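## Task

Rotate the blue die until its upward face shows the same number as the green die's upward face, and set it down completely inside the mat. All other dice must still show the numbers they show now. At the end every die must rest flat, and nothing may count on the robot holding it in place. Finally open the gripper and move the arm away.

## Robot and tools

Robot: two six-joint arms, left_arm and right_arm, each carrying a parallel two-finger gripper. The names are labels only; they do not match the left or right side of any picture. Four cameras: cam_head_left and cam_head_right (fixed, looking over the table) and cam_left_wrist and cam_right_wrist (riding on each hand), each 896x504 pixels.

Frame: one shared world frame. Origin on the tabletop midway between the arms, +z up, +x out across the table, left_arm sits toward +y. Positions are in metres, orientations as wxyz quaternions. Reported hand positions may be somewhat off, more so when the arm is stretched far.

Tool execute_actions takes "actions", a list holding at most one item, plus optional "pictures" (true/false). An empty list just reports the state. An item with only "steps" (up to 300) is a wait counted in control steps of 1/30 s. An item with "rows" (1 to 15 rows) and optional "steps" (up to 15, default 15) is a motion; each row lasts one step and the final row is held for any leftover steps. A rejected call moves nothing.

Row layout: a single list of 18 numbers covering both arms, always all 18 even if one arm stays put. First left_arm: six absolute joint target angles in radians (shoulder pan, shoulder lift, elbow, wrist 1, wrist 2, wrist 3, the same order as the Joint positions line), then gripper position, force_limit, speed. Then the same nine for right_arm. These are targets to reach, not offsets. Joint ranges: left_arm pan -3.142..3.142, lift -6.283..6.283, elbow 0.000..3.142, wrists -6.283..6.283 each; right_arm pan 0.000..6.283, lift -6.283..6.283, elbow -3.142..0.000, wrists -6.283..6.283. A target more than 0.010 rad beyond a range end (and beyond the current angle) is refused; real ends may differ by 0.010 rad, and a target past the real end is clipped there with a note "joint sent to its limit" (possibly about an earlier motion).

Gripper numbers, each in [-1, 1]: position +1 is wide open (50 mm gap), pads meet near -0.65, and -1 means close until something blocks the fingers. force_limit per pad: -1 about 20 N, 0 about 102 N, +1 about 185 N (actual may run ~17 % higher). speed: -1 about 20 mm/s, 0 about 85, +1 about 150. To leave a gripper unchanged, repeat its last three numbers; a 0 is a real command. A new force or speed only applies after the position changes by at least 0.01; to loosen a grip, open first.

Motion limits: each joint's commanded target is kept within a fixed distance of its measured angle per step (0.394 rad for pan and lift, 0.493 elbow, 0.69 wrists), and targets are scaled back if they would put the hand more than 100 mm from where it is. Commands are smoothed with roughly 0.17 s lag, so far targets take several calls and a result may show the arm not yet arrived. Between calls arms keep heading for the last row sent until everything nearly stops or a step is HELD.

Gripper geometry: fingers point along the hand's +z and close along its x. The reported position is the point between the pads; fingertips extend 17.5 mm further. A flat block juts about 9 cm toward the hand's -y and rotates with it, so watch for collisions. Spinning only wrist 3 moves the pad point on a 25 mm circle.

Result lines: a state line per arm with end_effector_position, end_effector_quat_wxyz and velocities; Joint positions and Joint velocities per arm; Wrist force and Wrist torque in the hand's own axes (noisy, with a constant offset up to ~10 N, saturating near 200 N; "no reading" is normal at start); object_status: 0 moving, 1 blocked while opening, 2 blocked while closing (a grasp), 3 reached target or pads met (usually nothing held). A successful grip shows 2 after sending -1. At force_limit -1, status can stay 2 even if the object slipped out, and grip on a fixed off-centre object fades. position_measured converts to gap as (250 - value) x 0.202 mm. "joint command not followed" means a clearance check altered joint targets; HELD marks steps where your row was not sent. MOTOR HOT warns of heating from holding loads.

Tool zoom_image: "camera" (one of the four names) and "region" [x0, y0, x1, y1] in that camera's pixels from the top-left, at most 504x504; returns a closer view of the latest image. Camera calibration (intrinsics K, distortion D, T_world_to_cam) is given for projecting world points; expect a few degrees and millimetres of error.

Tool finished_scene: pass "scene" as the current scene's number. It ends that scene irreversibly, reports whether the goal held, and gives the next scene's task.

Suggested order: look and zoom to read die faces and mat location, move an arm above the target die, open, descend, grip with -1, lift, roll or re-place it to get the right face up, set it flat on the mat, open, retreat, confirm by picture, then call finished_scene.

Avoid: dropping or flinging dice, knocking anything off the table, disturbing other dice's top faces, arms touching each other, and hard pressing. A contact torque at a joint's load limit (pan/lift 701, elbow 411, wrists 101 N m) or any external force of 150 N halts that arm for 10 s. Overheating to 85 °C also brakes the arm. Brief outside tugs on held parts or loose objects may occur.

Each tool is called after "Request:" as name(argument=value, ...) on one line, values as JSON.

## Session

Request:
execute_actions(actions=[])

Scene clock: 0.00 s of 4500.00 s.
left_arm: end_effector_position=(+0.3873, +0.7200, +0.2490) position_measured=3 object_status=3 end_effector_quat_wxyz=(+0.649, -0.633, -0.367, +0.208) end_effector_velocity=(+0.000, -0.001, -0.000) end_effector_angular_velocity=(+0.001, -0.002, -0.001) | right_arm: end_effector_position=(+0.8821, -0.5652, +0.3467) position_measured=3 object_status=3 end_effector_quat_wxyz=(-0.371, +0.485, +0.669, -0.423) end_effector_velocity=(+0.001, +0.000, +0.001) end_effector_angular_velocity=(+0.002, -0.002, +0.000)
Joint positions: left_arm=[-0.586 -1.236  2.315 -1.151 -1.367 -0.201] | right_arm=[ 3.267 -2.283 -1.264 -2.36   1.566 -0.095]
Joint velocities: left_arm=[-0.002  0.    -0.    -0.    -0.001 -0.002] | right_arm=[-0.    -0.     0.002  0.     0.    -0.002]
Wrist force (N, on the end effector, along its own x y z axes, offset not removed): no reading
Wrist torque (N m, same axes, about the end effector's origin, offset not removed): no reading

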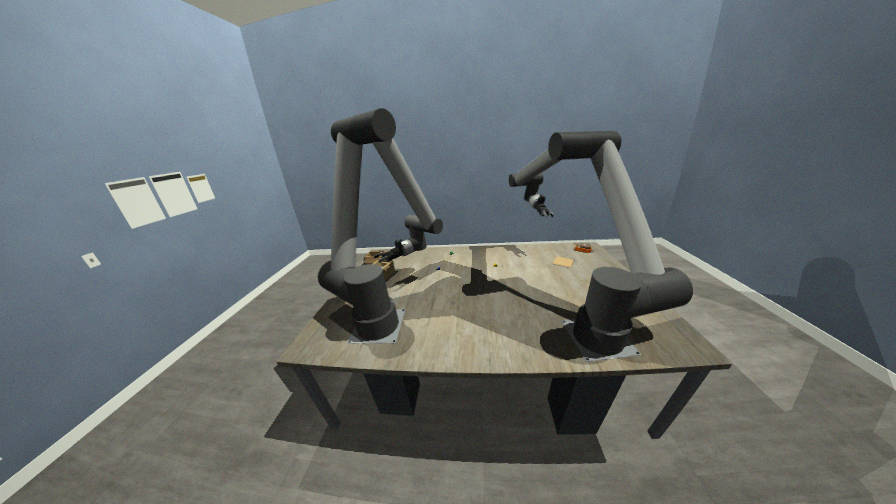

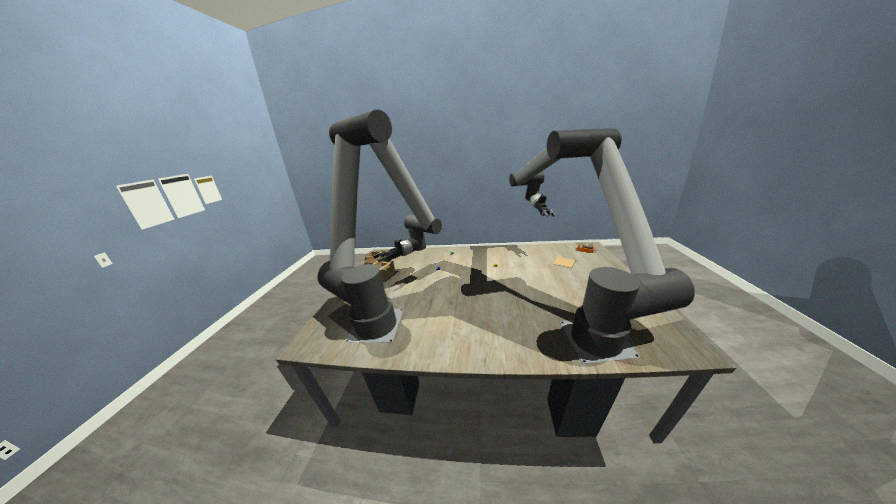

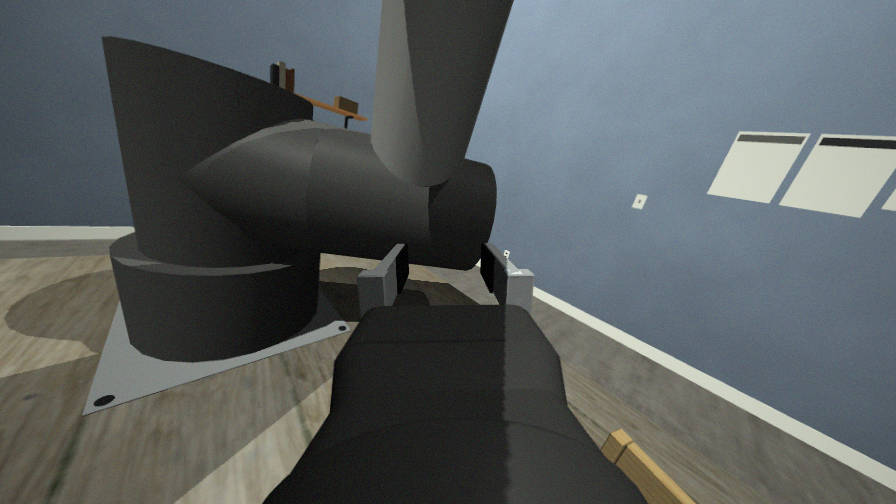

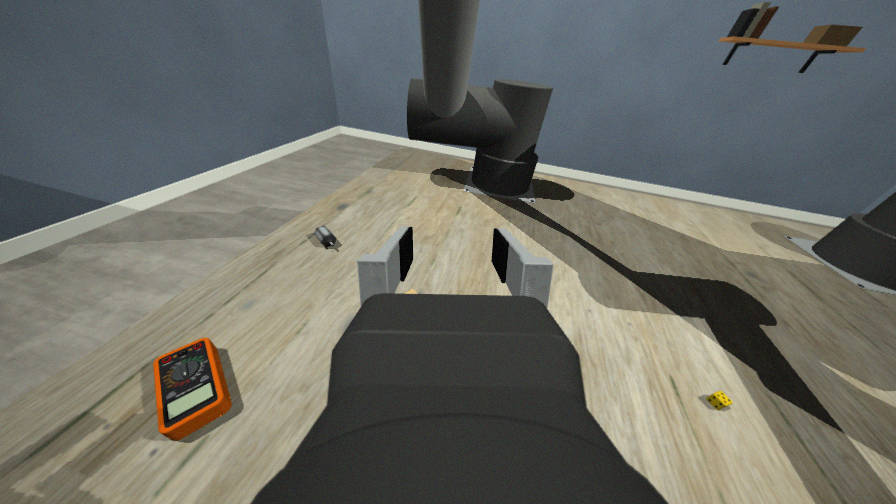

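Request:
zoom_image(camera="cam_head_left", region=[340, 225, 640, 300])

Request:
zoom_image(camera="cam_head_left", region=[425, 245, 505, 280])

Region (340, 225, 640, 300) of cam_head_left's 896x504 image, scaled by 1.680, with more detail than that image has; it fills the top 126 rows of this view, and the rest is white.

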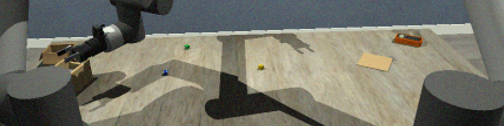

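Region (425, 245, 505, 280) of cam_head_left's 896x504 image, scaled by 6.300, with more detail than that image has; it fills the top 220 rows of this view, and the rest is white.

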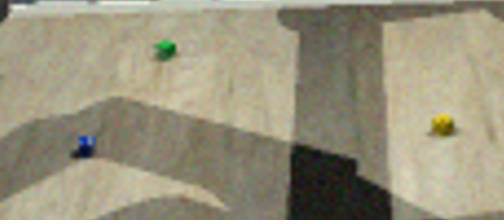

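Request:
execute_actions(actions=[{"rows":[[0.2,-1.7,2.315,-0.69,-0.8,-0.2,1,0,0,3.93,-2.298,-1.162,-1.252,1.571,0,1,0,0]]}], pictures=false)

Request:
execute_actions(actions=[{"steps":75}])

Scene clock: 72.30 s of 4500.00 s.
left_arm: end_effector_position=(+0.3668, +0.8876, +0.3746) position_measured=3 object_status=3 end_effector_quat_wxyz=(+0.658, -0.633, -0.359, +0.193) end_effector_velocity=(-0.139, +0.380, +0.249) end_effector_angular_velocity=(+0.028, -0.026, +0.064) | right_arm: end_effector_position=(+0.9600, -0.3753, +0.2945) position_measured=3 object_status=3 end_effector_quat_wxyz=(-0.254, +0.484, +0.760, -0.352) end_effector_velocity=(+0.142, +0.444, -0.092) end_effector_angular_velocity=(+0.193, -0.606, +0.303)
Joint positions: left_arm=[-0.369 -1.438  2.315 -0.944 -1.115 -0.201] | right_arm=[ 3.424 -2.288 -1.228 -2.095  1.568 -0.062]
Joint velocities: left_arm=[ 0.575 -0.429  0.001  0.413  0.512 -0.   ] | right_arm=[ 0.341 -0.009  0.06   0.583  0.003  0.057]
Wrist force (N, on the end effector, along its own x y z axes, offset not removed): left_arm=[-0.7 -1.1 -3.0] | right_arm=[-3.6 -0.6 9.4]
Wrist torque (N m, same axes, about the end effector's origin, offset not removed): left_arm=[-0.43 0.14 0.15] | right_arm=[0.46 0.63 0.07]
Steps of this call (steps 1 to 90: nothing new was sent; then 68.80 s passed at rest; steps 91 to 105: all 15 steps of this action). Readings (joint positions | what the end effector reports):
91: left_arm=[-0.586 -1.236 2.315 -1.150 -1.367 -0.201] | right_arm=[3.267 -2.283 -1.264 -2.360 1.566 -0.095] | left_arm position_measured=3 object_status=3 | right_arm position_measured=3 object_status=3
92: left_arm=[-0.582 -1.240 2.315 -1.147 -1.363 -0.201] | right_arm=[3.271 -2.284 -1.262 -2.356 1.566 -0.093] | left_arm position_measured=3 object_status=3 | right_arm position_measured=3 object_status=3
94: left_arm=[-0.553 -1.269 2.315 -1.114 -1.326 -0.201] | right_arm=[3.295 -2.285 -1.256 -2.318 1.566 -0.087] | left_arm position_measured=3 object_status=3 | right_arm position_measured=3 object_status=3
98: left_arm=[-0.492 -1.330 2.315 -1.048 -1.244 -0.201] | right_arm=[3.343 -2.286 -1.244 -2.235 1.567 -0.077] | left_arm position_measured=3 object_status=3 | right_arm position_measured=3 object_status=3
105: the state above

Scene clock: 74.80 s of 4500.00 s.
left_arm: end_effector_position=(+0.1197, +1.1258, +0.5171) position_measured=3 object_status=3 end_effector_quat_wxyz=(+0.633, -0.577, -0.441, +0.268) end_effector_velocity=(-0.001, -0.000, -0.000) end_effector_angular_velocity=(-0.000, +0.001, +0.000) | right_arm: end_effector_position=(+0.9521, +0.3800, +0.2999) position_measured=3 object_status=3 end_effector_quat_wxyz=(-0.000, +0.339, +0.941, +0.000) end_effector_velocity=(-0.000, +0.001, +0.000) end_effector_angular_velocity=(+0.000, -0.000, +0.001)
Joint positions: left_arm=[ 0.2   -1.7    2.315 -0.69  -0.8   -0.2  ] | right_arm=[ 3.93  -2.298 -1.162 -1.252  1.571 -0.   ]
Joint velocities: left_arm=[ 0.     0.     0.001 -0.    -0.    -0.   ] | right_arm=[ 0.    -0.     0.     0.    -0.    -0.001]
Wrist force (N, on the end effector, along its own x y z axes, offset not removed): left_arm=[2.5 3.2 1.9] | right_arm=[-5.1 0.4 5.6]
Wrist torque (N m, same axes, about the end effector's origin, offset not removed): left_arm=[0.38 -0.32 0.22] | right_arm=[0.65 0.86 0.19]
Steps of this call (steps 1 to 75: the robot went on to your last target). Readings (joint positions | what the end effector reports):
1: left_arm=[-0.349 -1.452 2.315 -0.930 -1.098 -0.201] | right_arm=[3.436 -2.289 -1.226 -2.075 1.568 -0.060] | left_arm position_measured=3 object_status=3 | right_arm position_measured=3 object_status=3
2: left_arm=[-0.329 -1.466 2.315 -0.917 -1.082 -0.201] | right_arm=[3.447 -2.289 -1.224 -2.056 1.568 -0.058] | left_arm position_measured=3 object_status=3 | right_arm position_measured=3 object_status=3
4: left_arm=[-0.287 -1.493 2.315 -0.891 -1.050 -0.201] | right_arm=[3.470 -2.290 -1.220 -2.017 1.568 -0.054] | left_arm position_measured=3 object_status=3 | right_arm position_measured=3 object_status=3
8: left_arm=[-0.197 -1.541 2.315 -0.844 -0.992 -0.200] | right_arm=[3.514 -2.291 -1.214 -1.940 1.568 -0.048] | left_arm position_measured=3 object_status=3 | right_arm position_measured=3 object_status=3
75: the state above
All arms were judged still, so your last target was given up. Only a new action makes them travel on or press farther. Fingers that are still opening or closing keep moving.
camera_calibration (this result's frames):
cam_left_wrist: T_world_to_cam=[[0.482646, 0.840281, 0.246941, -1.1308], [0.365104, 0.0632482, -0.928816, 0.376871], [-0.796085, 0.538448, -0.276264, -0.218049], [0, 0, 0, 1]] pos_world=[0.234591, 1.04376, 0.569044]
cam_right_wrist: T_world_to_cam=[[-0.777774, 0.628404, -0.0132368, 0.507473], [0.599836, 0.748378, 0.283068, -0.931574], [0.187787, 0.212223, -0.959009, 0.175763], [0, 0, 0, 1]] pos_world=[0.920485, 0.340971, 0.438974]

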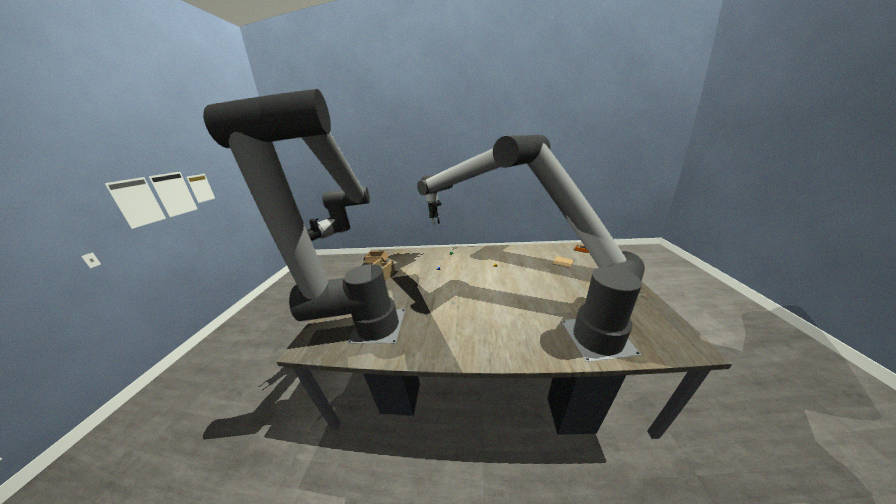

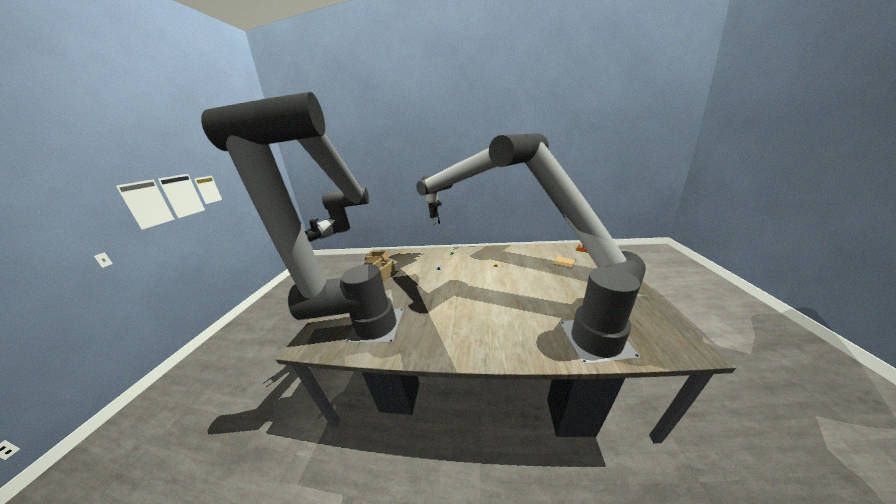

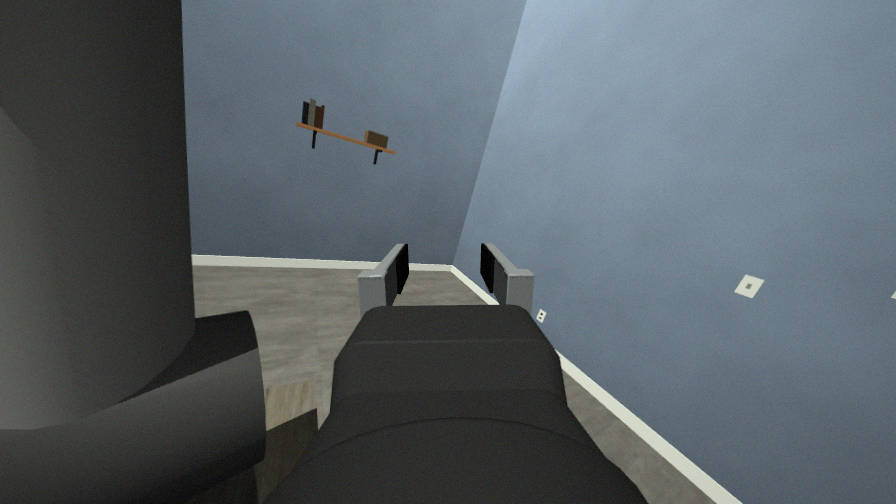

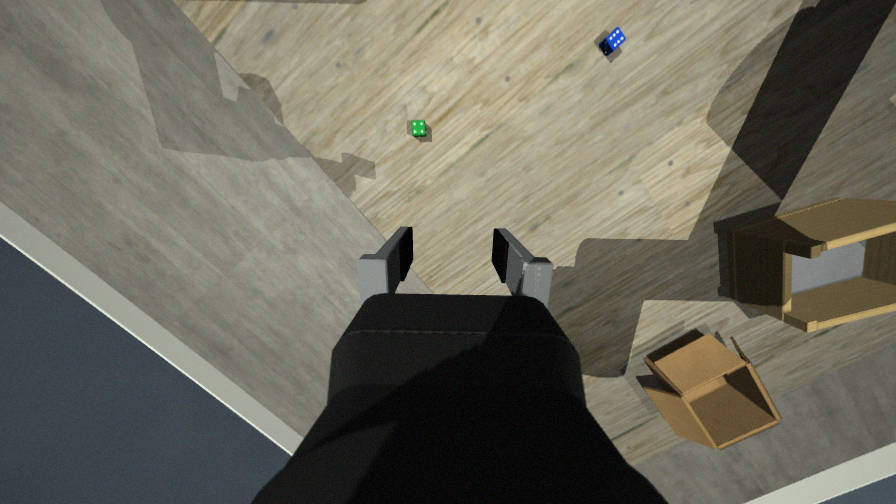

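Kinematics confirmed.

Request:
zoom_image(camera="cam_right_wrist", region=[580, 10, 650, 70])

Request:
zoom_image(camera="cam_right_wrist", region=[385, 100, 455, 160])

Region (580, 10, 650, 70) of cam_right_wrist's 896x504 image, scaled by 7.200, with more detail than that image has; it fills the top 432 rows of this view, and the rest is white.

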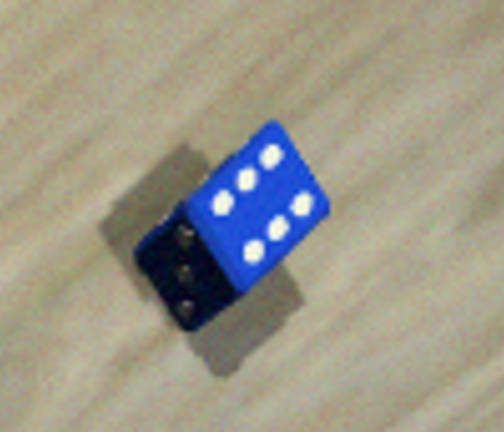

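Region (385, 100, 455, 160) of cam_right_wrist's 896x504 image, scaled by 7.200, with more detail than that image has; it fills the top 432 rows of this view, and the rest is white.

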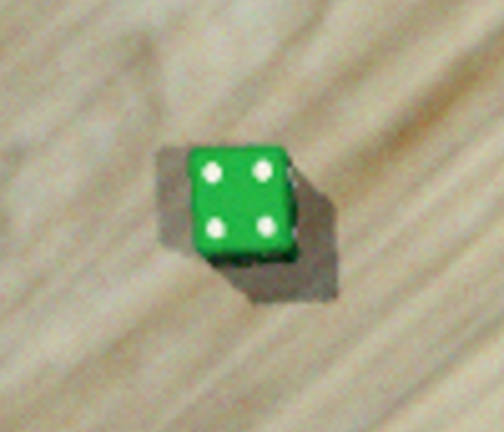

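Request:
execute_actions(actions=[{"rows":[[0.2,-1.7,2.315,-0.69,-0.8,-0.2,1,0,0,4.367,-2.178,-2.068,-0.147,0.8405,1.11,1,0,0]]}], pictures=false)

Request:
execute_actions(actions=[{"steps":70}])

Scene clock: 120.97 s of 4500.00 s.
left_arm: end_effector_position=(+0.1197, +1.1258, +0.5171) position_measured=3 object_status=3 end_effector_quat_wxyz=(+0.633, -0.577, -0.441, +0.268) end_effector_velocity=(+0.000, -0.000, -0.000) end_effector_angular_velocity=(+0.000, -0.000, +0.000) | right_arm: end_effector_position=(+0.7831, +0.4811, +0.2142) position_measured=3 object_status=3 end_effector_quat_wxyz=(+0.187, +0.443, +0.872, +0.088) end_effector_velocity=(-0.410, +0.064, -0.257) end_effector_angular_velocity=(+0.587, -0.919, -0.838)
Joint positions: left_arm=[ 0.2   -1.7    2.315 -0.69  -0.8   -0.2  ] | right_arm=[ 4.162 -2.231 -1.494 -0.805  1.193  0.447]
Joint velocities: left_arm=[-0.001 -0.    -0.    -0.    -0.001 -0.   ] | right_arm=[ 0.474  0.125 -0.943  1.281 -0.792  1.279]
Wrist force (N, on the end effector, along its own x y z axes, offset not removed): left_arm=[4.2 3.3 -0.9] | right_arm=[-1.4 0.9 5.8]
Wrist torque (N m, same axes, about the end effector's origin, offset not removed): left_arm=[0.32 -0.73 0.16] | right_arm=[0.62 0.33 -0.07]
Steps of this call (steps 1 to 90: nothing new was sent; then 42.67 s passed at rest; steps 91 to 105: all 15 steps of this action). Readings (joint positions | what the end effector reports):
91: left_arm=[0.200 -1.700 2.315 -0.690 -0.800 -0.200] | right_arm=[3.930 -2.298 -1.162 -1.252 1.571 0.000] | left_arm position_measured=3 object_status=3 | right_arm position_measured=3 object_status=3
92: left_arm=[0.200 -1.700 2.315 -0.690 -0.800 -0.200] | right_arm=[3.934 -2.295 -1.166 -1.248 1.567 0.004] | left_arm position_measured=3 object_status=3 | right_arm position_measured=3 object_status=3
94: left_arm=[0.200 -1.700 2.315 -0.690 -0.800 -0.200] | right_arm=[3.968 -2.283 -1.206 -1.200 1.520 0.051] | left_arm position_measured=3 object_status=3 | right_arm position_measured=3 object_status=3
98: left_arm=[0.200 -1.700 2.315 -0.690 -0.800 -0.200] | right_arm=[4.042 -2.263 -1.299 -1.071 1.394 0.181] | left_arm position_measured=3 object_status=3 | right_arm position_measured=3 object_status=3
105: the state above

Scene clock: 123.30 s of 4500.00 s.
left_arm: end_effector_position=(+0.1197, +1.1258, +0.5171) position_measured=3 object_status=3 end_effector_quat_wxyz=(+0.633, -0.577, -0.441, +0.268) end_effector_velocity=(+0.001, +0.000, +0.000) end_effector_angular_velocity=(+0.001, +0.000, -0.002) | right_arm: end_effector_position=(+0.5743, +0.3379, +0.0765) position_measured=3 object_status=3 end_effector_quat_wxyz=(+0.259, +0.625, +0.680, +0.281) end_effector_velocity=(+0.001, -0.000, +0.001) end_effector_angular_velocity=(+0.002, -0.000, -0.001)
Joint positions: left_arm=[ 0.2   -1.7    2.315 -0.69  -0.8   -0.2  ] | right_arm=[ 4.367 -2.178 -2.068 -0.147  0.841  1.11 ]
Joint velocities: left_arm=[-0.001  0.     0.     0.001  0.001 -0.001] | right_arm=[-0.001  0.001  0.     0.     0.     0.   ]
Wrist force (N, on the end effector, along its own x y z axes, offset not removed): left_arm=[8.0 1.5 1.9] | right_arm=[-4.8 -1.5 10.5]
Wrist torque (N m, same axes, about the end effector's origin, offset not removed): left_arm=[-0.05 -1.55 -0.07] | right_arm=[0.36 0.84 0.11]
Steps of this call (steps 1 to 45: the robot went on to your last target; steps 46 to 70: nothing new was sent). Readings (joint positions | what the end effector reports):
1: left_arm=[0.200 -1.700 2.315 -0.690 -0.800 -0.200] | right_arm=[4.177 -2.227 -1.526 -0.761 1.167 0.491] | left_arm position_measured=3 object_status=3 | right_arm position_measured=3 object_status=3
2: left_arm=[0.200 -1.700 2.315 -0.690 -0.800 -0.200] | right_arm=[4.192 -2.224 -1.559 -0.717 1.142 0.535] | left_arm position_measured=3 object_status=3 | right_arm position_measured=3 object_status=3
4: left_arm=[0.200 -1.700 2.315 -0.690 -0.800 -0.200] | right_arm=[4.217 -2.217 -1.622 -0.637 1.100 0.615] | left_arm position_measured=3 object_status=3 | right_arm position_measured=3 object_status=3
8: left_arm=[0.200 -1.700 2.315 -0.690 -0.800 -0.200] | right_arm=[4.258 -2.206 -1.740 -0.507 1.029 0.747] | left_arm position_measured=3 object_status=3 | right_arm position_measured=3 object_status=3
70: the state above
All arms were judged still, so your last target was given up. Only a new action makes them travel on or press farther. Fingers that are still opening or closing keep moving.
camera_calibration (this result's frames):
cam_left_wrist: T_world_to_cam=[[0.482646, 0.840282, 0.246941, -1.1308], [0.365105, 0.0632485, -0.928816, 0.376871], [-0.796085, 0.538448, -0.276264, -0.218048], [0, 0, 0, 1]] pos_world=[0.234591, 1.04376, 0.569044]
cam_right_wrist: T_world_to_cam=[[-0.0822219, 0.996455, -0.0178253, -0.286251], [0.475581, 0.0549478, 0.877954, -0.350056], [0.875821, 0.0637097, -0.478413, -0.340295], [0, 0, 0, 1]] pos_world=[0.440981, 0.326151, 0.139429]

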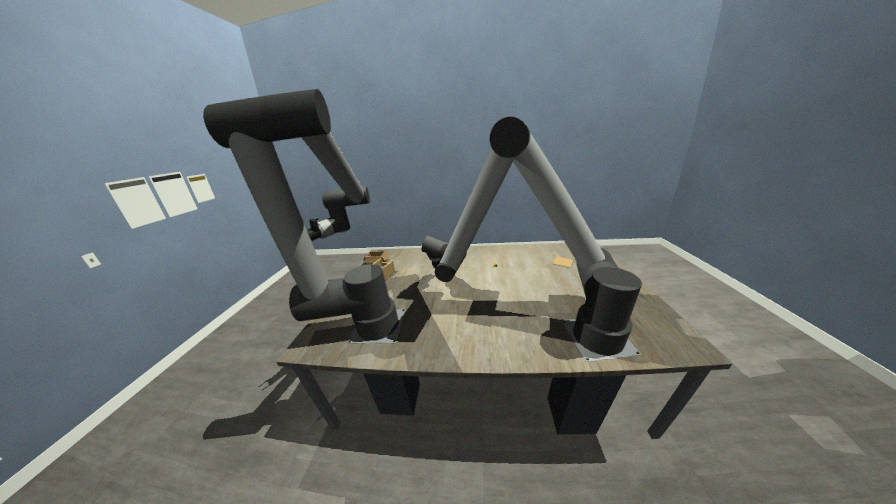

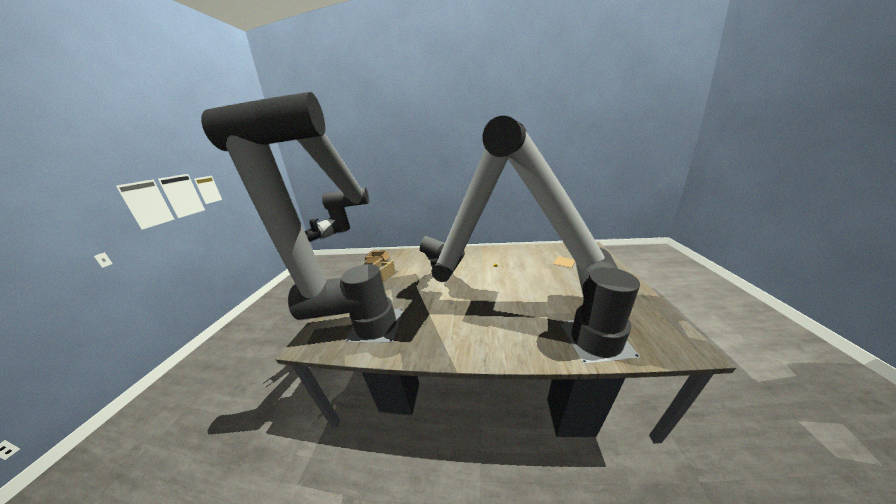

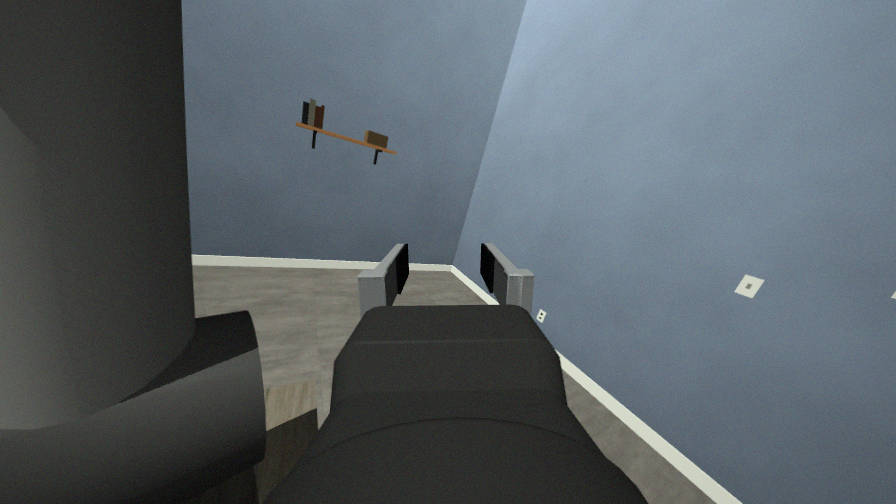

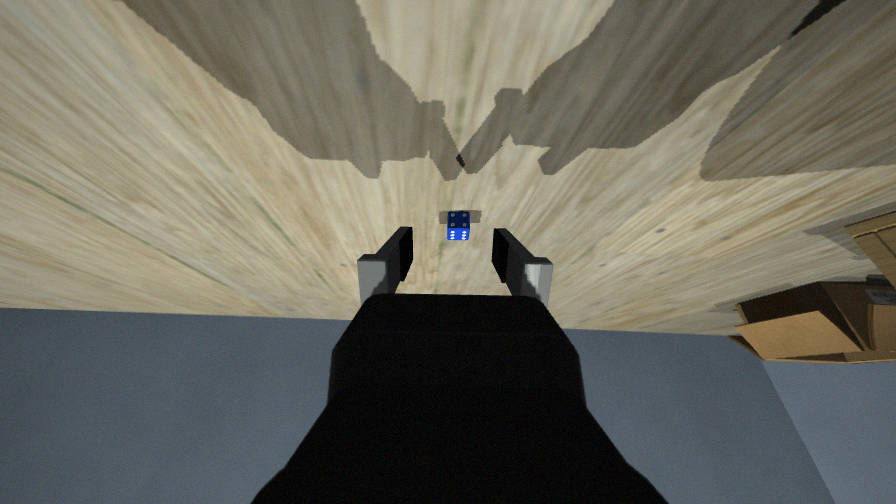

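Request:
zoom_image(camera="cam_right_wrist", region=[380, 190, 530, 300])

Region (380, 190, 530, 300) of cam_right_wrist's 896x504 image, scaled by 3.360, with more detail than that image has; it fills the top 370 rows of this view, and the rest is white.

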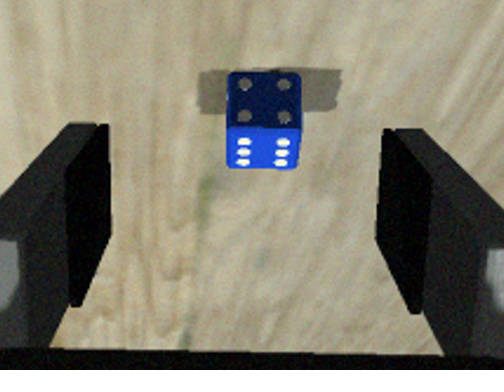

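Request:
execute_actions(actions=[{"rows":[[0.2,-1.7,2.315,-0.69,-0.8,-0.2,1,0,0,4.3347,-2.2392,-2.0319,-0.0946,0.8512,1.0691,1,0,0]]}], pictures=false)

Request:
execute_actions(actions=[{"steps":15}])

Request:
zoom_image(camera="cam_right_wrist", region=[380, 190, 530, 300])

Scene clock: 159.87 s of 4500.00 s.
left_arm: end_effector_position=(+0.1197, +1.1258, +0.5171) position_measured=3 object_status=3 end_effector_quat_wxyz=(+0.633, -0.577, -0.441, +0.268) end_effector_velocity=(-0.000, -0.001, -0.000) end_effector_angular_velocity=(+0.000, +0.001, +0.001) | right_arm: end_effector_position=(+0.6083, +0.3467, +0.0425) position_measured=3 object_status=3 end_effector_quat_wxyz=(+0.259, +0.625, +0.680, +0.282) end_effector_velocity=(+0.009, +0.002, -0.010) end_effector_angular_velocity=(-0.000, +0.000, -0.000)
Joint positions: left_arm=[ 0.2   -1.7    2.315 -0.69  -0.8   -0.2  ] | right_arm=[ 4.336 -2.237 -2.033 -0.096  0.851  1.071]
Joint velocities: left_arm=[-0.     0.     0.001  0.    -0.001 -0.001] | right_arm=[-0.009 -0.017  0.009  0.014  0.003 -0.011]
Wrist force (N, on the end effector, along its own x y z axes, offset not removed): left_arm=[6.7 -1.5 -2.1] | right_arm=[-4.2 0.6 5.4]
Wrist torque (N m, same axes, about the end effector's origin, offset not removed): left_arm=[-0.61 -1.09 0.04] | right_arm=[0.68 0.68 0.15]
Steps of this call (steps 1 to 90: nothing new was sent; then 33.07 s passed at rest; steps 91 to 105: all 15 steps of this action). Readings (joint positions | what the end effector reports):
91: left_arm=[0.200 -1.700 2.315 -0.690 -0.800 -0.200] | right_arm=[4.367 -2.178 -2.068 -0.147 0.840 1.110] | left_arm position_measured=3 object_status=3 | right_arm position_measured=3 object_status=3
92: left_arm=[0.200 -1.700 2.315 -0.690 -0.800 -0.200] | right_arm=[4.364 -2.182 -2.065 -0.143 0.841 1.107] | left_arm position_measured=3 object_status=3 | right_arm position_measured=3 object_status=3
94: left_arm=[0.200 -1.700 2.315 -0.690 -0.800 -0.200] | right_arm=[4.354 -2.202 -2.053 -0.126 0.845 1.093] | left_arm position_measured=3 object_status=3 | right_arm position_measured=3 object_status=3
98: left_arm=[0.200 -1.700 2.315 -0.690 -0.800 -0.200] | right_arm=[4.342 -2.226 -2.040 -0.106 0.849 1.078] | left_arm position_measured=3 object_status=3 | right_arm position_measured=3 object_status=3
105: the state above

Scene clock: 160.37 s of 4500.00 s.
left_arm: end_effector_position=(+0.1197, +1.1258, +0.5171) position_measured=3 object_status=3 end_effector_quat_wxyz=(+0.633, -0.577, -0.441, +0.268) end_effector_velocity=(+0.000, +0.000, -0.000) end_effector_angular_velocity=(-0.000, -0.001, -0.001) | right_arm: end_effector_position=(+0.6096, +0.3469, +0.0412) position_measured=3 object_status=3 end_effector_quat_wxyz=(+0.259, +0.625, +0.680, +0.282) end_effector_velocity=(+0.000, +0.002, +0.001) end_effector_angular_velocity=(+0.000, -0.001, +0.002)
Joint positions: left_arm=[ 0.2   -1.7    2.315 -0.69  -0.8   -0.2  ] | right_arm=[ 4.335 -2.239 -2.032 -0.095  0.851  1.069]
Joint velocities: left_arm=[-0.     0.     0.    -0.001  0.001  0.   ] | right_arm=[ 0.001 -0.     0.002  0.     0.    -0.003]
Wrist force (N, on the end effector, along its own x y z axes, offset not removed): left_arm=[5.6 1.0 0.2] | right_arm=[-6.9 -1.5 7.7]
Wrist torque (N m, same axes, about the end effector's origin, offset not removed): left_arm=[-0.09 -1.10 -0.09] | right_arm=[0.38 1.17 0.21]
Steps of this call (steps 1 to 15: the robot went on to your last target). Readings (joint positions | what the end effector reports):
1: left_arm=[0.200 -1.700 2.315 -0.690 -0.800 -0.200] | right_arm=[4.336 -2.237 -2.033 -0.096 0.851 1.070] | left_arm position_measured=3 object_status=3 | right_arm position_measured=3 object_status=3
2: left_arm=[0.200 -1.700 2.315 -0.690 -0.800 -0.200] | right_arm=[4.335 -2.238 -2.033 -0.096 0.851 1.070] | left_arm position_measured=3 object_status=3 | right_arm position_measured=3 object_status=3
4: left_arm=[0.200 -1.700 2.315 -0.690 -0.800 -0.200] | right_arm=[4.335 -2.238 -2.032 -0.095 0.851 1.070] | left_arm position_measured=3 object_status=3 | right_arm position_measured=3 object_status=3
8: left_arm=[0.200 -1.700 2.315 -0.690 -0.800 -0.200] | right_arm=[4.335 -2.239 -2.032 -0.095 0.851 1.069] | left_arm position_measured=3 object_status=3 | right_arm position_measured=3 object_status=3
15: the state above
All arms were judged still, so your last target was given up. Only a new action makes them travel on or press farther. Fingers that are still opening or closing keep moving.
camera_calibration (this result's frames):
cam_left_wrist: T_world_to_cam=[[0.482646, 0.840282, 0.246941, -1.1308], [0.365104, 0.0632484, -0.928816, 0.376871], [-0.796085, 0.538448, -0.276264, -0.218048], [0, 0, 0, 1]] pos_world=[0.234591, 1.04376, 0.569044]
cam_right_wrist: T_world_to_cam=[[-0.0823833, 0.996445, -0.0176148, -0.292855], [0.475615, 0.0548425, 0.877942, -0.336359], [0.875787, 0.0639499, -0.478443, -0.388758], [0, 0, 0, 1]] pos_world=[0.476321, 0.335121, 0.104147]

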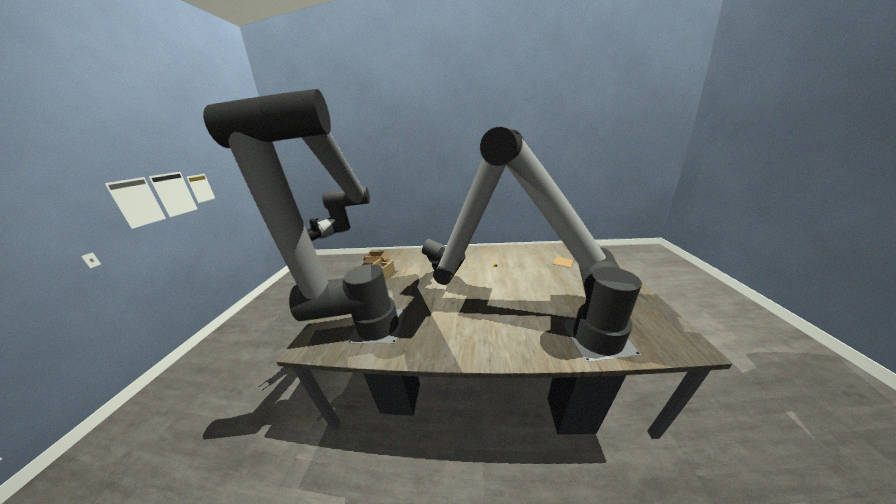

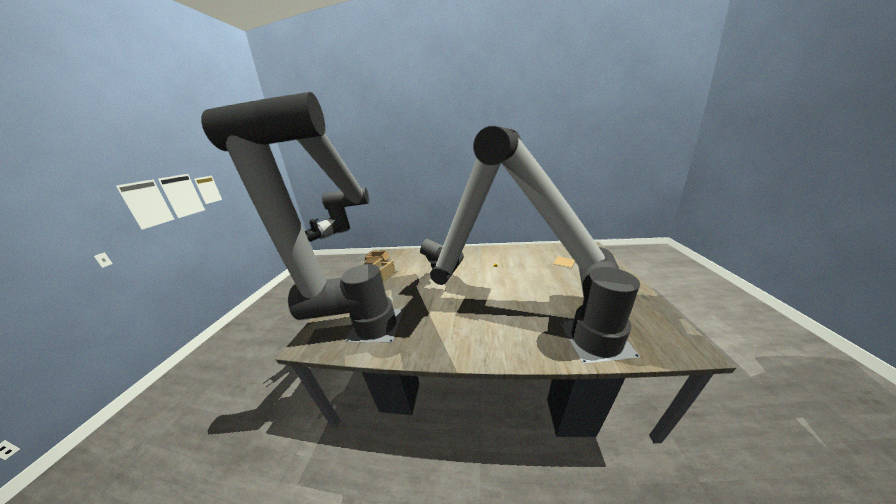

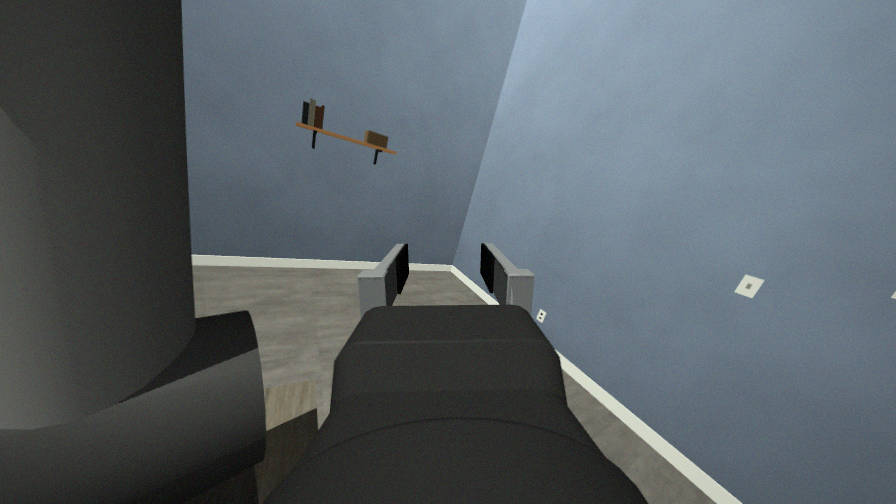

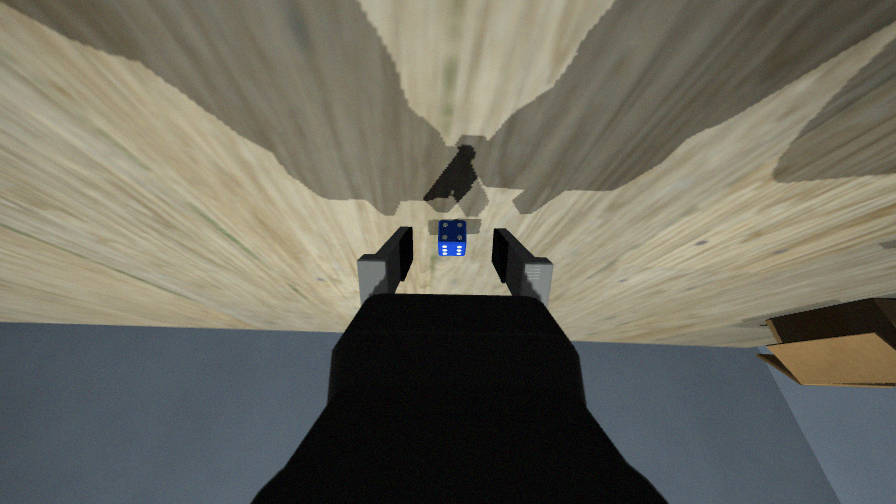

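Region (380, 190, 530, 300) of cam_right_wrist's 896x504 image, scaled by 3.360, with more detail than that image has; it fills the top 370 rows of this view, and the rest is white.

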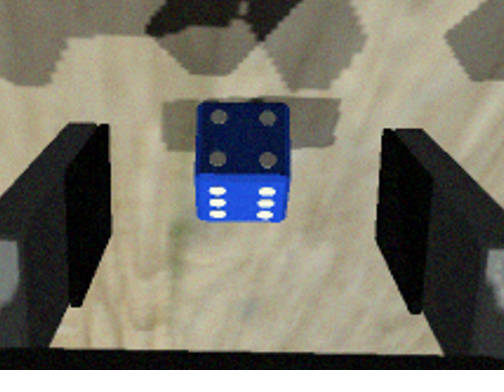

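Request:
execute_actions(actions=[{"rows":[[0.2,-1.7,2.315,-0.69,-0.8,-0.2,1,0,0,4.325,-2.254,-2.022,-0.081,0.8547,1.057,1,0,0],[0.2,-1.7,2.315,-0.69,-0.8,-0.2,1,0,0,4.325,-2.254,-2.022,-0.081,0.8547,1.057,1,0,0],[0.2,-1.7,2.315,-0.69,-0.8,-0.2,1,0,0,4.325,-2.254,-2.022,-0.081,0.8547,1.057,1,0,0],[0.2,-1.7,2.315,-0.69,-0.8,-0.2,1,0,0,4.3111,-2.274,-2.0091,-0.0634,0.8593,1.0401,1,0,0]]}], pictures=false)

Request:
execute_actions(actions=[{"steps":15}])

Request:
zoom_image(camera="cam_right_wrist", region=[380, 190, 530, 300])

Scene clock: 194.83 s of 4500.00 s.
left_arm: end_effector_position=(+0.1197, +1.1258, +0.5171) position_measured=3 object_status=3 end_effector_quat_wxyz=(+0.633, -0.577, -0.441, +0.268) end_effector_velocity=(+0.001, +0.000, -0.000) end_effector_angular_velocity=(+0.001, -0.001, -0.002) | right_arm: end_effector_position=(+0.6337, +0.3488, +0.0225) position_measured=3 object_status=3 end_effector_quat_wxyz=(+0.259, +0.625, +0.680, +0.282) end_effector_velocity=(+0.011, +0.001, -0.009) end_effector_angular_velocity=(+0.000, -0.000, +0.000)
Joint positions: left_arm=[ 0.2   -1.7    2.315 -0.69  -0.8   -0.2  ] | right_arm=[ 4.312 -2.272 -2.01  -0.065  0.859  1.042]
Joint velocities: left_arm=[-0.001 -0.     0.    -0.001  0.001 -0.   ] | right_arm=[-0.01  -0.015  0.011  0.014  0.003 -0.013]
Wrist force (N, on the end effector, along its own x y z axes, offset not removed): left_arm=[3.4 2.0 3.0] | right_arm=[-4.0 -0.1 6.6]
Wrist torque (N m, same axes, about the end effector's origin, offset not removed): left_arm=[0.31 -0.75 0.01] | right_arm=[0.61 0.71 0.06]
Steps of this call (steps 1 to 90: nothing new was sent; then 30.97 s passed at rest; steps 91 to 105: all 15 steps of this action). Readings (joint positions | what the end effector reports):
91: left_arm=[0.200 -1.700 2.315 -0.690 -0.800 -0.200] | right_arm=[4.335 -2.239 -2.032 -0.095 0.851 1.069] | left_arm position_measured=3 object_status=3 | right_arm position_measured=3 object_status=3
92: left_arm=[0.200 -1.700 2.315 -0.690 -0.800 -0.200] | right_arm=[4.334 -2.241 -2.031 -0.093 0.852 1.068] | left_arm position_measured=3 object_status=3 | right_arm position_measured=3 object_status=3
94: left_arm=[0.200 -1.700 2.315 -0.690 -0.800 -0.200] | right_arm=[4.331 -2.246 -2.028 -0.089 0.853 1.064] | left_arm position_measured=3 object_status=3 | right_arm position_measured=3 object_status=3
98: left_arm=[0.200 -1.700 2.315 -0.690 -0.800 -0.200] | right_arm=[4.319 -2.262 -2.017 -0.074 0.857 1.050] | left_arm position_measured=3 object_status=3 | right_arm position_measured=3 object_status=3
105: the state above

Scene clock: 195.33 s of 4500.00 s.
left_arm: end_effector_position=(+0.1197, +1.1258, +0.5171) position_measured=3 object_status=3 end_effector_quat_wxyz=(+0.633, -0.577, -0.441, +0.268) end_effector_velocity=(-0.000, +0.000, -0.000) end_effector_angular_velocity=(-0.000, +0.000, -0.001) | right_arm: end_effector_position=(+0.6351, +0.3489, +0.0214) position_measured=3 object_status=3 end_effector_quat_wxyz=(+0.259, +0.625, +0.680, +0.282) end_effector_velocity=(+0.000, -0.001, -0.000) end_effector_angular_velocity=(-0.001, +0.000, +0.000)
Joint positions: left_arm=[ 0.2   -1.7    2.315 -0.69  -0.8   -0.2  ] | right_arm=[ 4.311 -2.274 -2.009 -0.063  0.859  1.04 ]
Joint velocities: left_arm=[-0.     0.     0.    -0.     0.001  0.   ] | right_arm=[-0.    -0.    -0.     0.     0.    -0.001]
Wrist force (N, on the end effector, along its own x y z axes, offset not removed): left_arm=[4.3 1.4 6.1] | right_arm=[-3.2 0.7 6.1]
Wrist torque (N m, same axes, about the end effector's origin, offset not removed): left_arm=[0.25 -0.67 0.20] | right_arm=[0.62 0.51 0.14]
Steps of this call (steps 1 to 15: the robot went on to your last target). Readings (joint positions | what the end effector reports):
1: left_arm=[0.200 -1.700 2.315 -0.690 -0.800 -0.200] | right_arm=[4.312 -2.272 -2.010 -0.065 0.859 1.041] | left_arm position_measured=3 object_status=3 | right_arm position_measured=3 object_status=3
2: left_arm=[0.200 -1.700 2.315 -0.690 -0.800 -0.200] | right_arm=[4.312 -2.273 -2.010 -0.064 0.859 1.041] | left_arm position_measured=3 object_status=3 | right_arm position_measured=3 object_status=3
4: left_arm=[0.200 -1.700 2.315 -0.690 -0.800 -0.200] | right_arm=[4.312 -2.273 -2.010 -0.064 0.859 1.041] | left_arm position_measured=3 object_status=3 | right_arm position_measured=3 object_status=3
8: left_arm=[0.200 -1.700 2.315 -0.690 -0.800 -0.200] | right_arm=[4.311 -2.274 -2.009 -0.064 0.859 1.040] | left_arm position_measured=3 object_status=3 | right_arm position_measured=3 object_status=3
15: the state above
All arms were judged still, so your last target was given up. Only a new action makes them travel on or press farther. Fingers that are still opening or closing keep moving.
camera_calibration (this result's frames):
cam_left_wrist: T_world_to_cam=[[0.482646, 0.840282, 0.246941, -1.1308], [0.365105, 0.0632486, -0.928816, 0.376871], [-0.796085, 0.538448, -0.276264, -0.218048], [0, 0, 0, 1]] pos_world=[0.234591, 1.04376, 0.569044]
cam_right_wrist: T_world_to_cam=[[-0.0820934, 0.996471, -0.0174737, -0.293375], [0.475551, 0.054574, 0.877994, -0.331057], [0.875849, 0.0637678, -0.478353, -0.420627], [0, 0, 0, 1]] pos_world=[0.501756, 0.33723, 0.084332]

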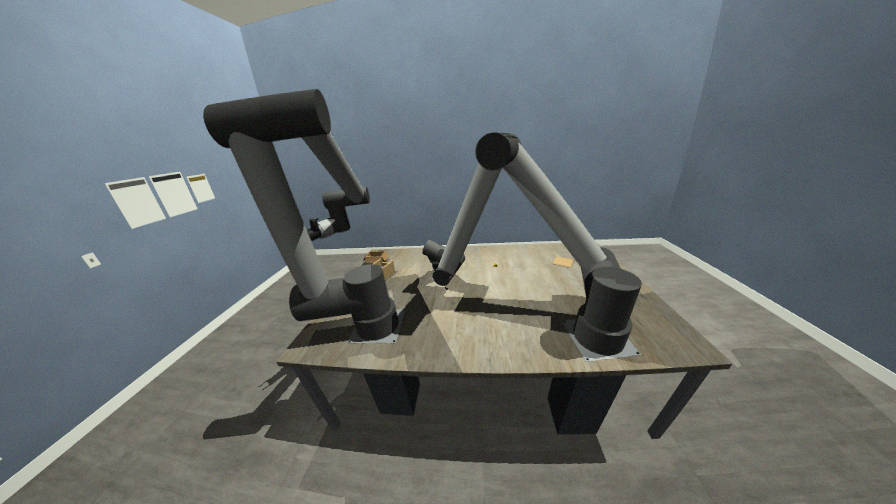

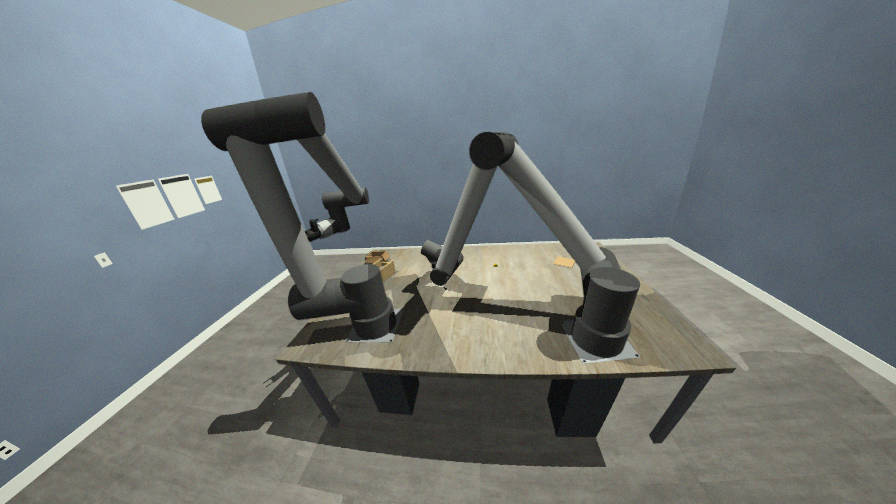

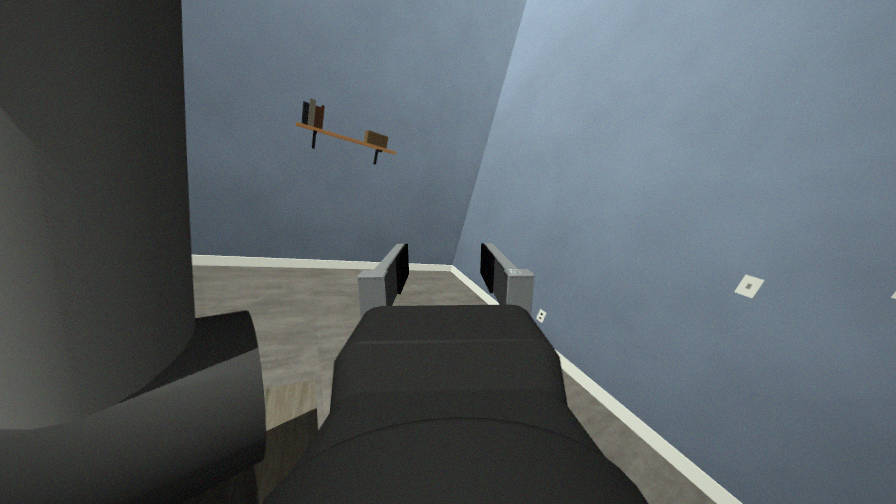

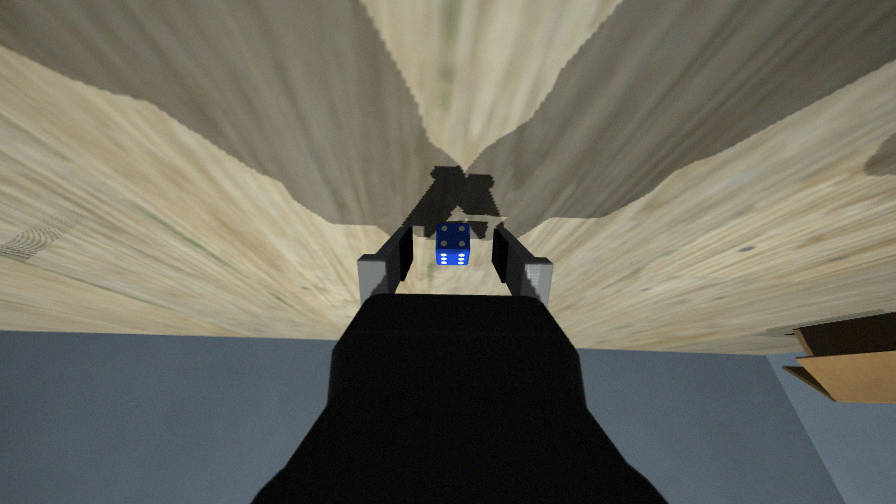

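Region (380, 190, 530, 300) of cam_right_wrist's 896x504 image, scaled by 3.360, with more detail than that image has; it fills the top 370 rows of this view, and the rest is white.

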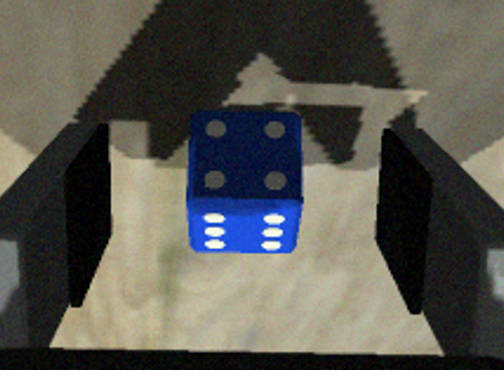

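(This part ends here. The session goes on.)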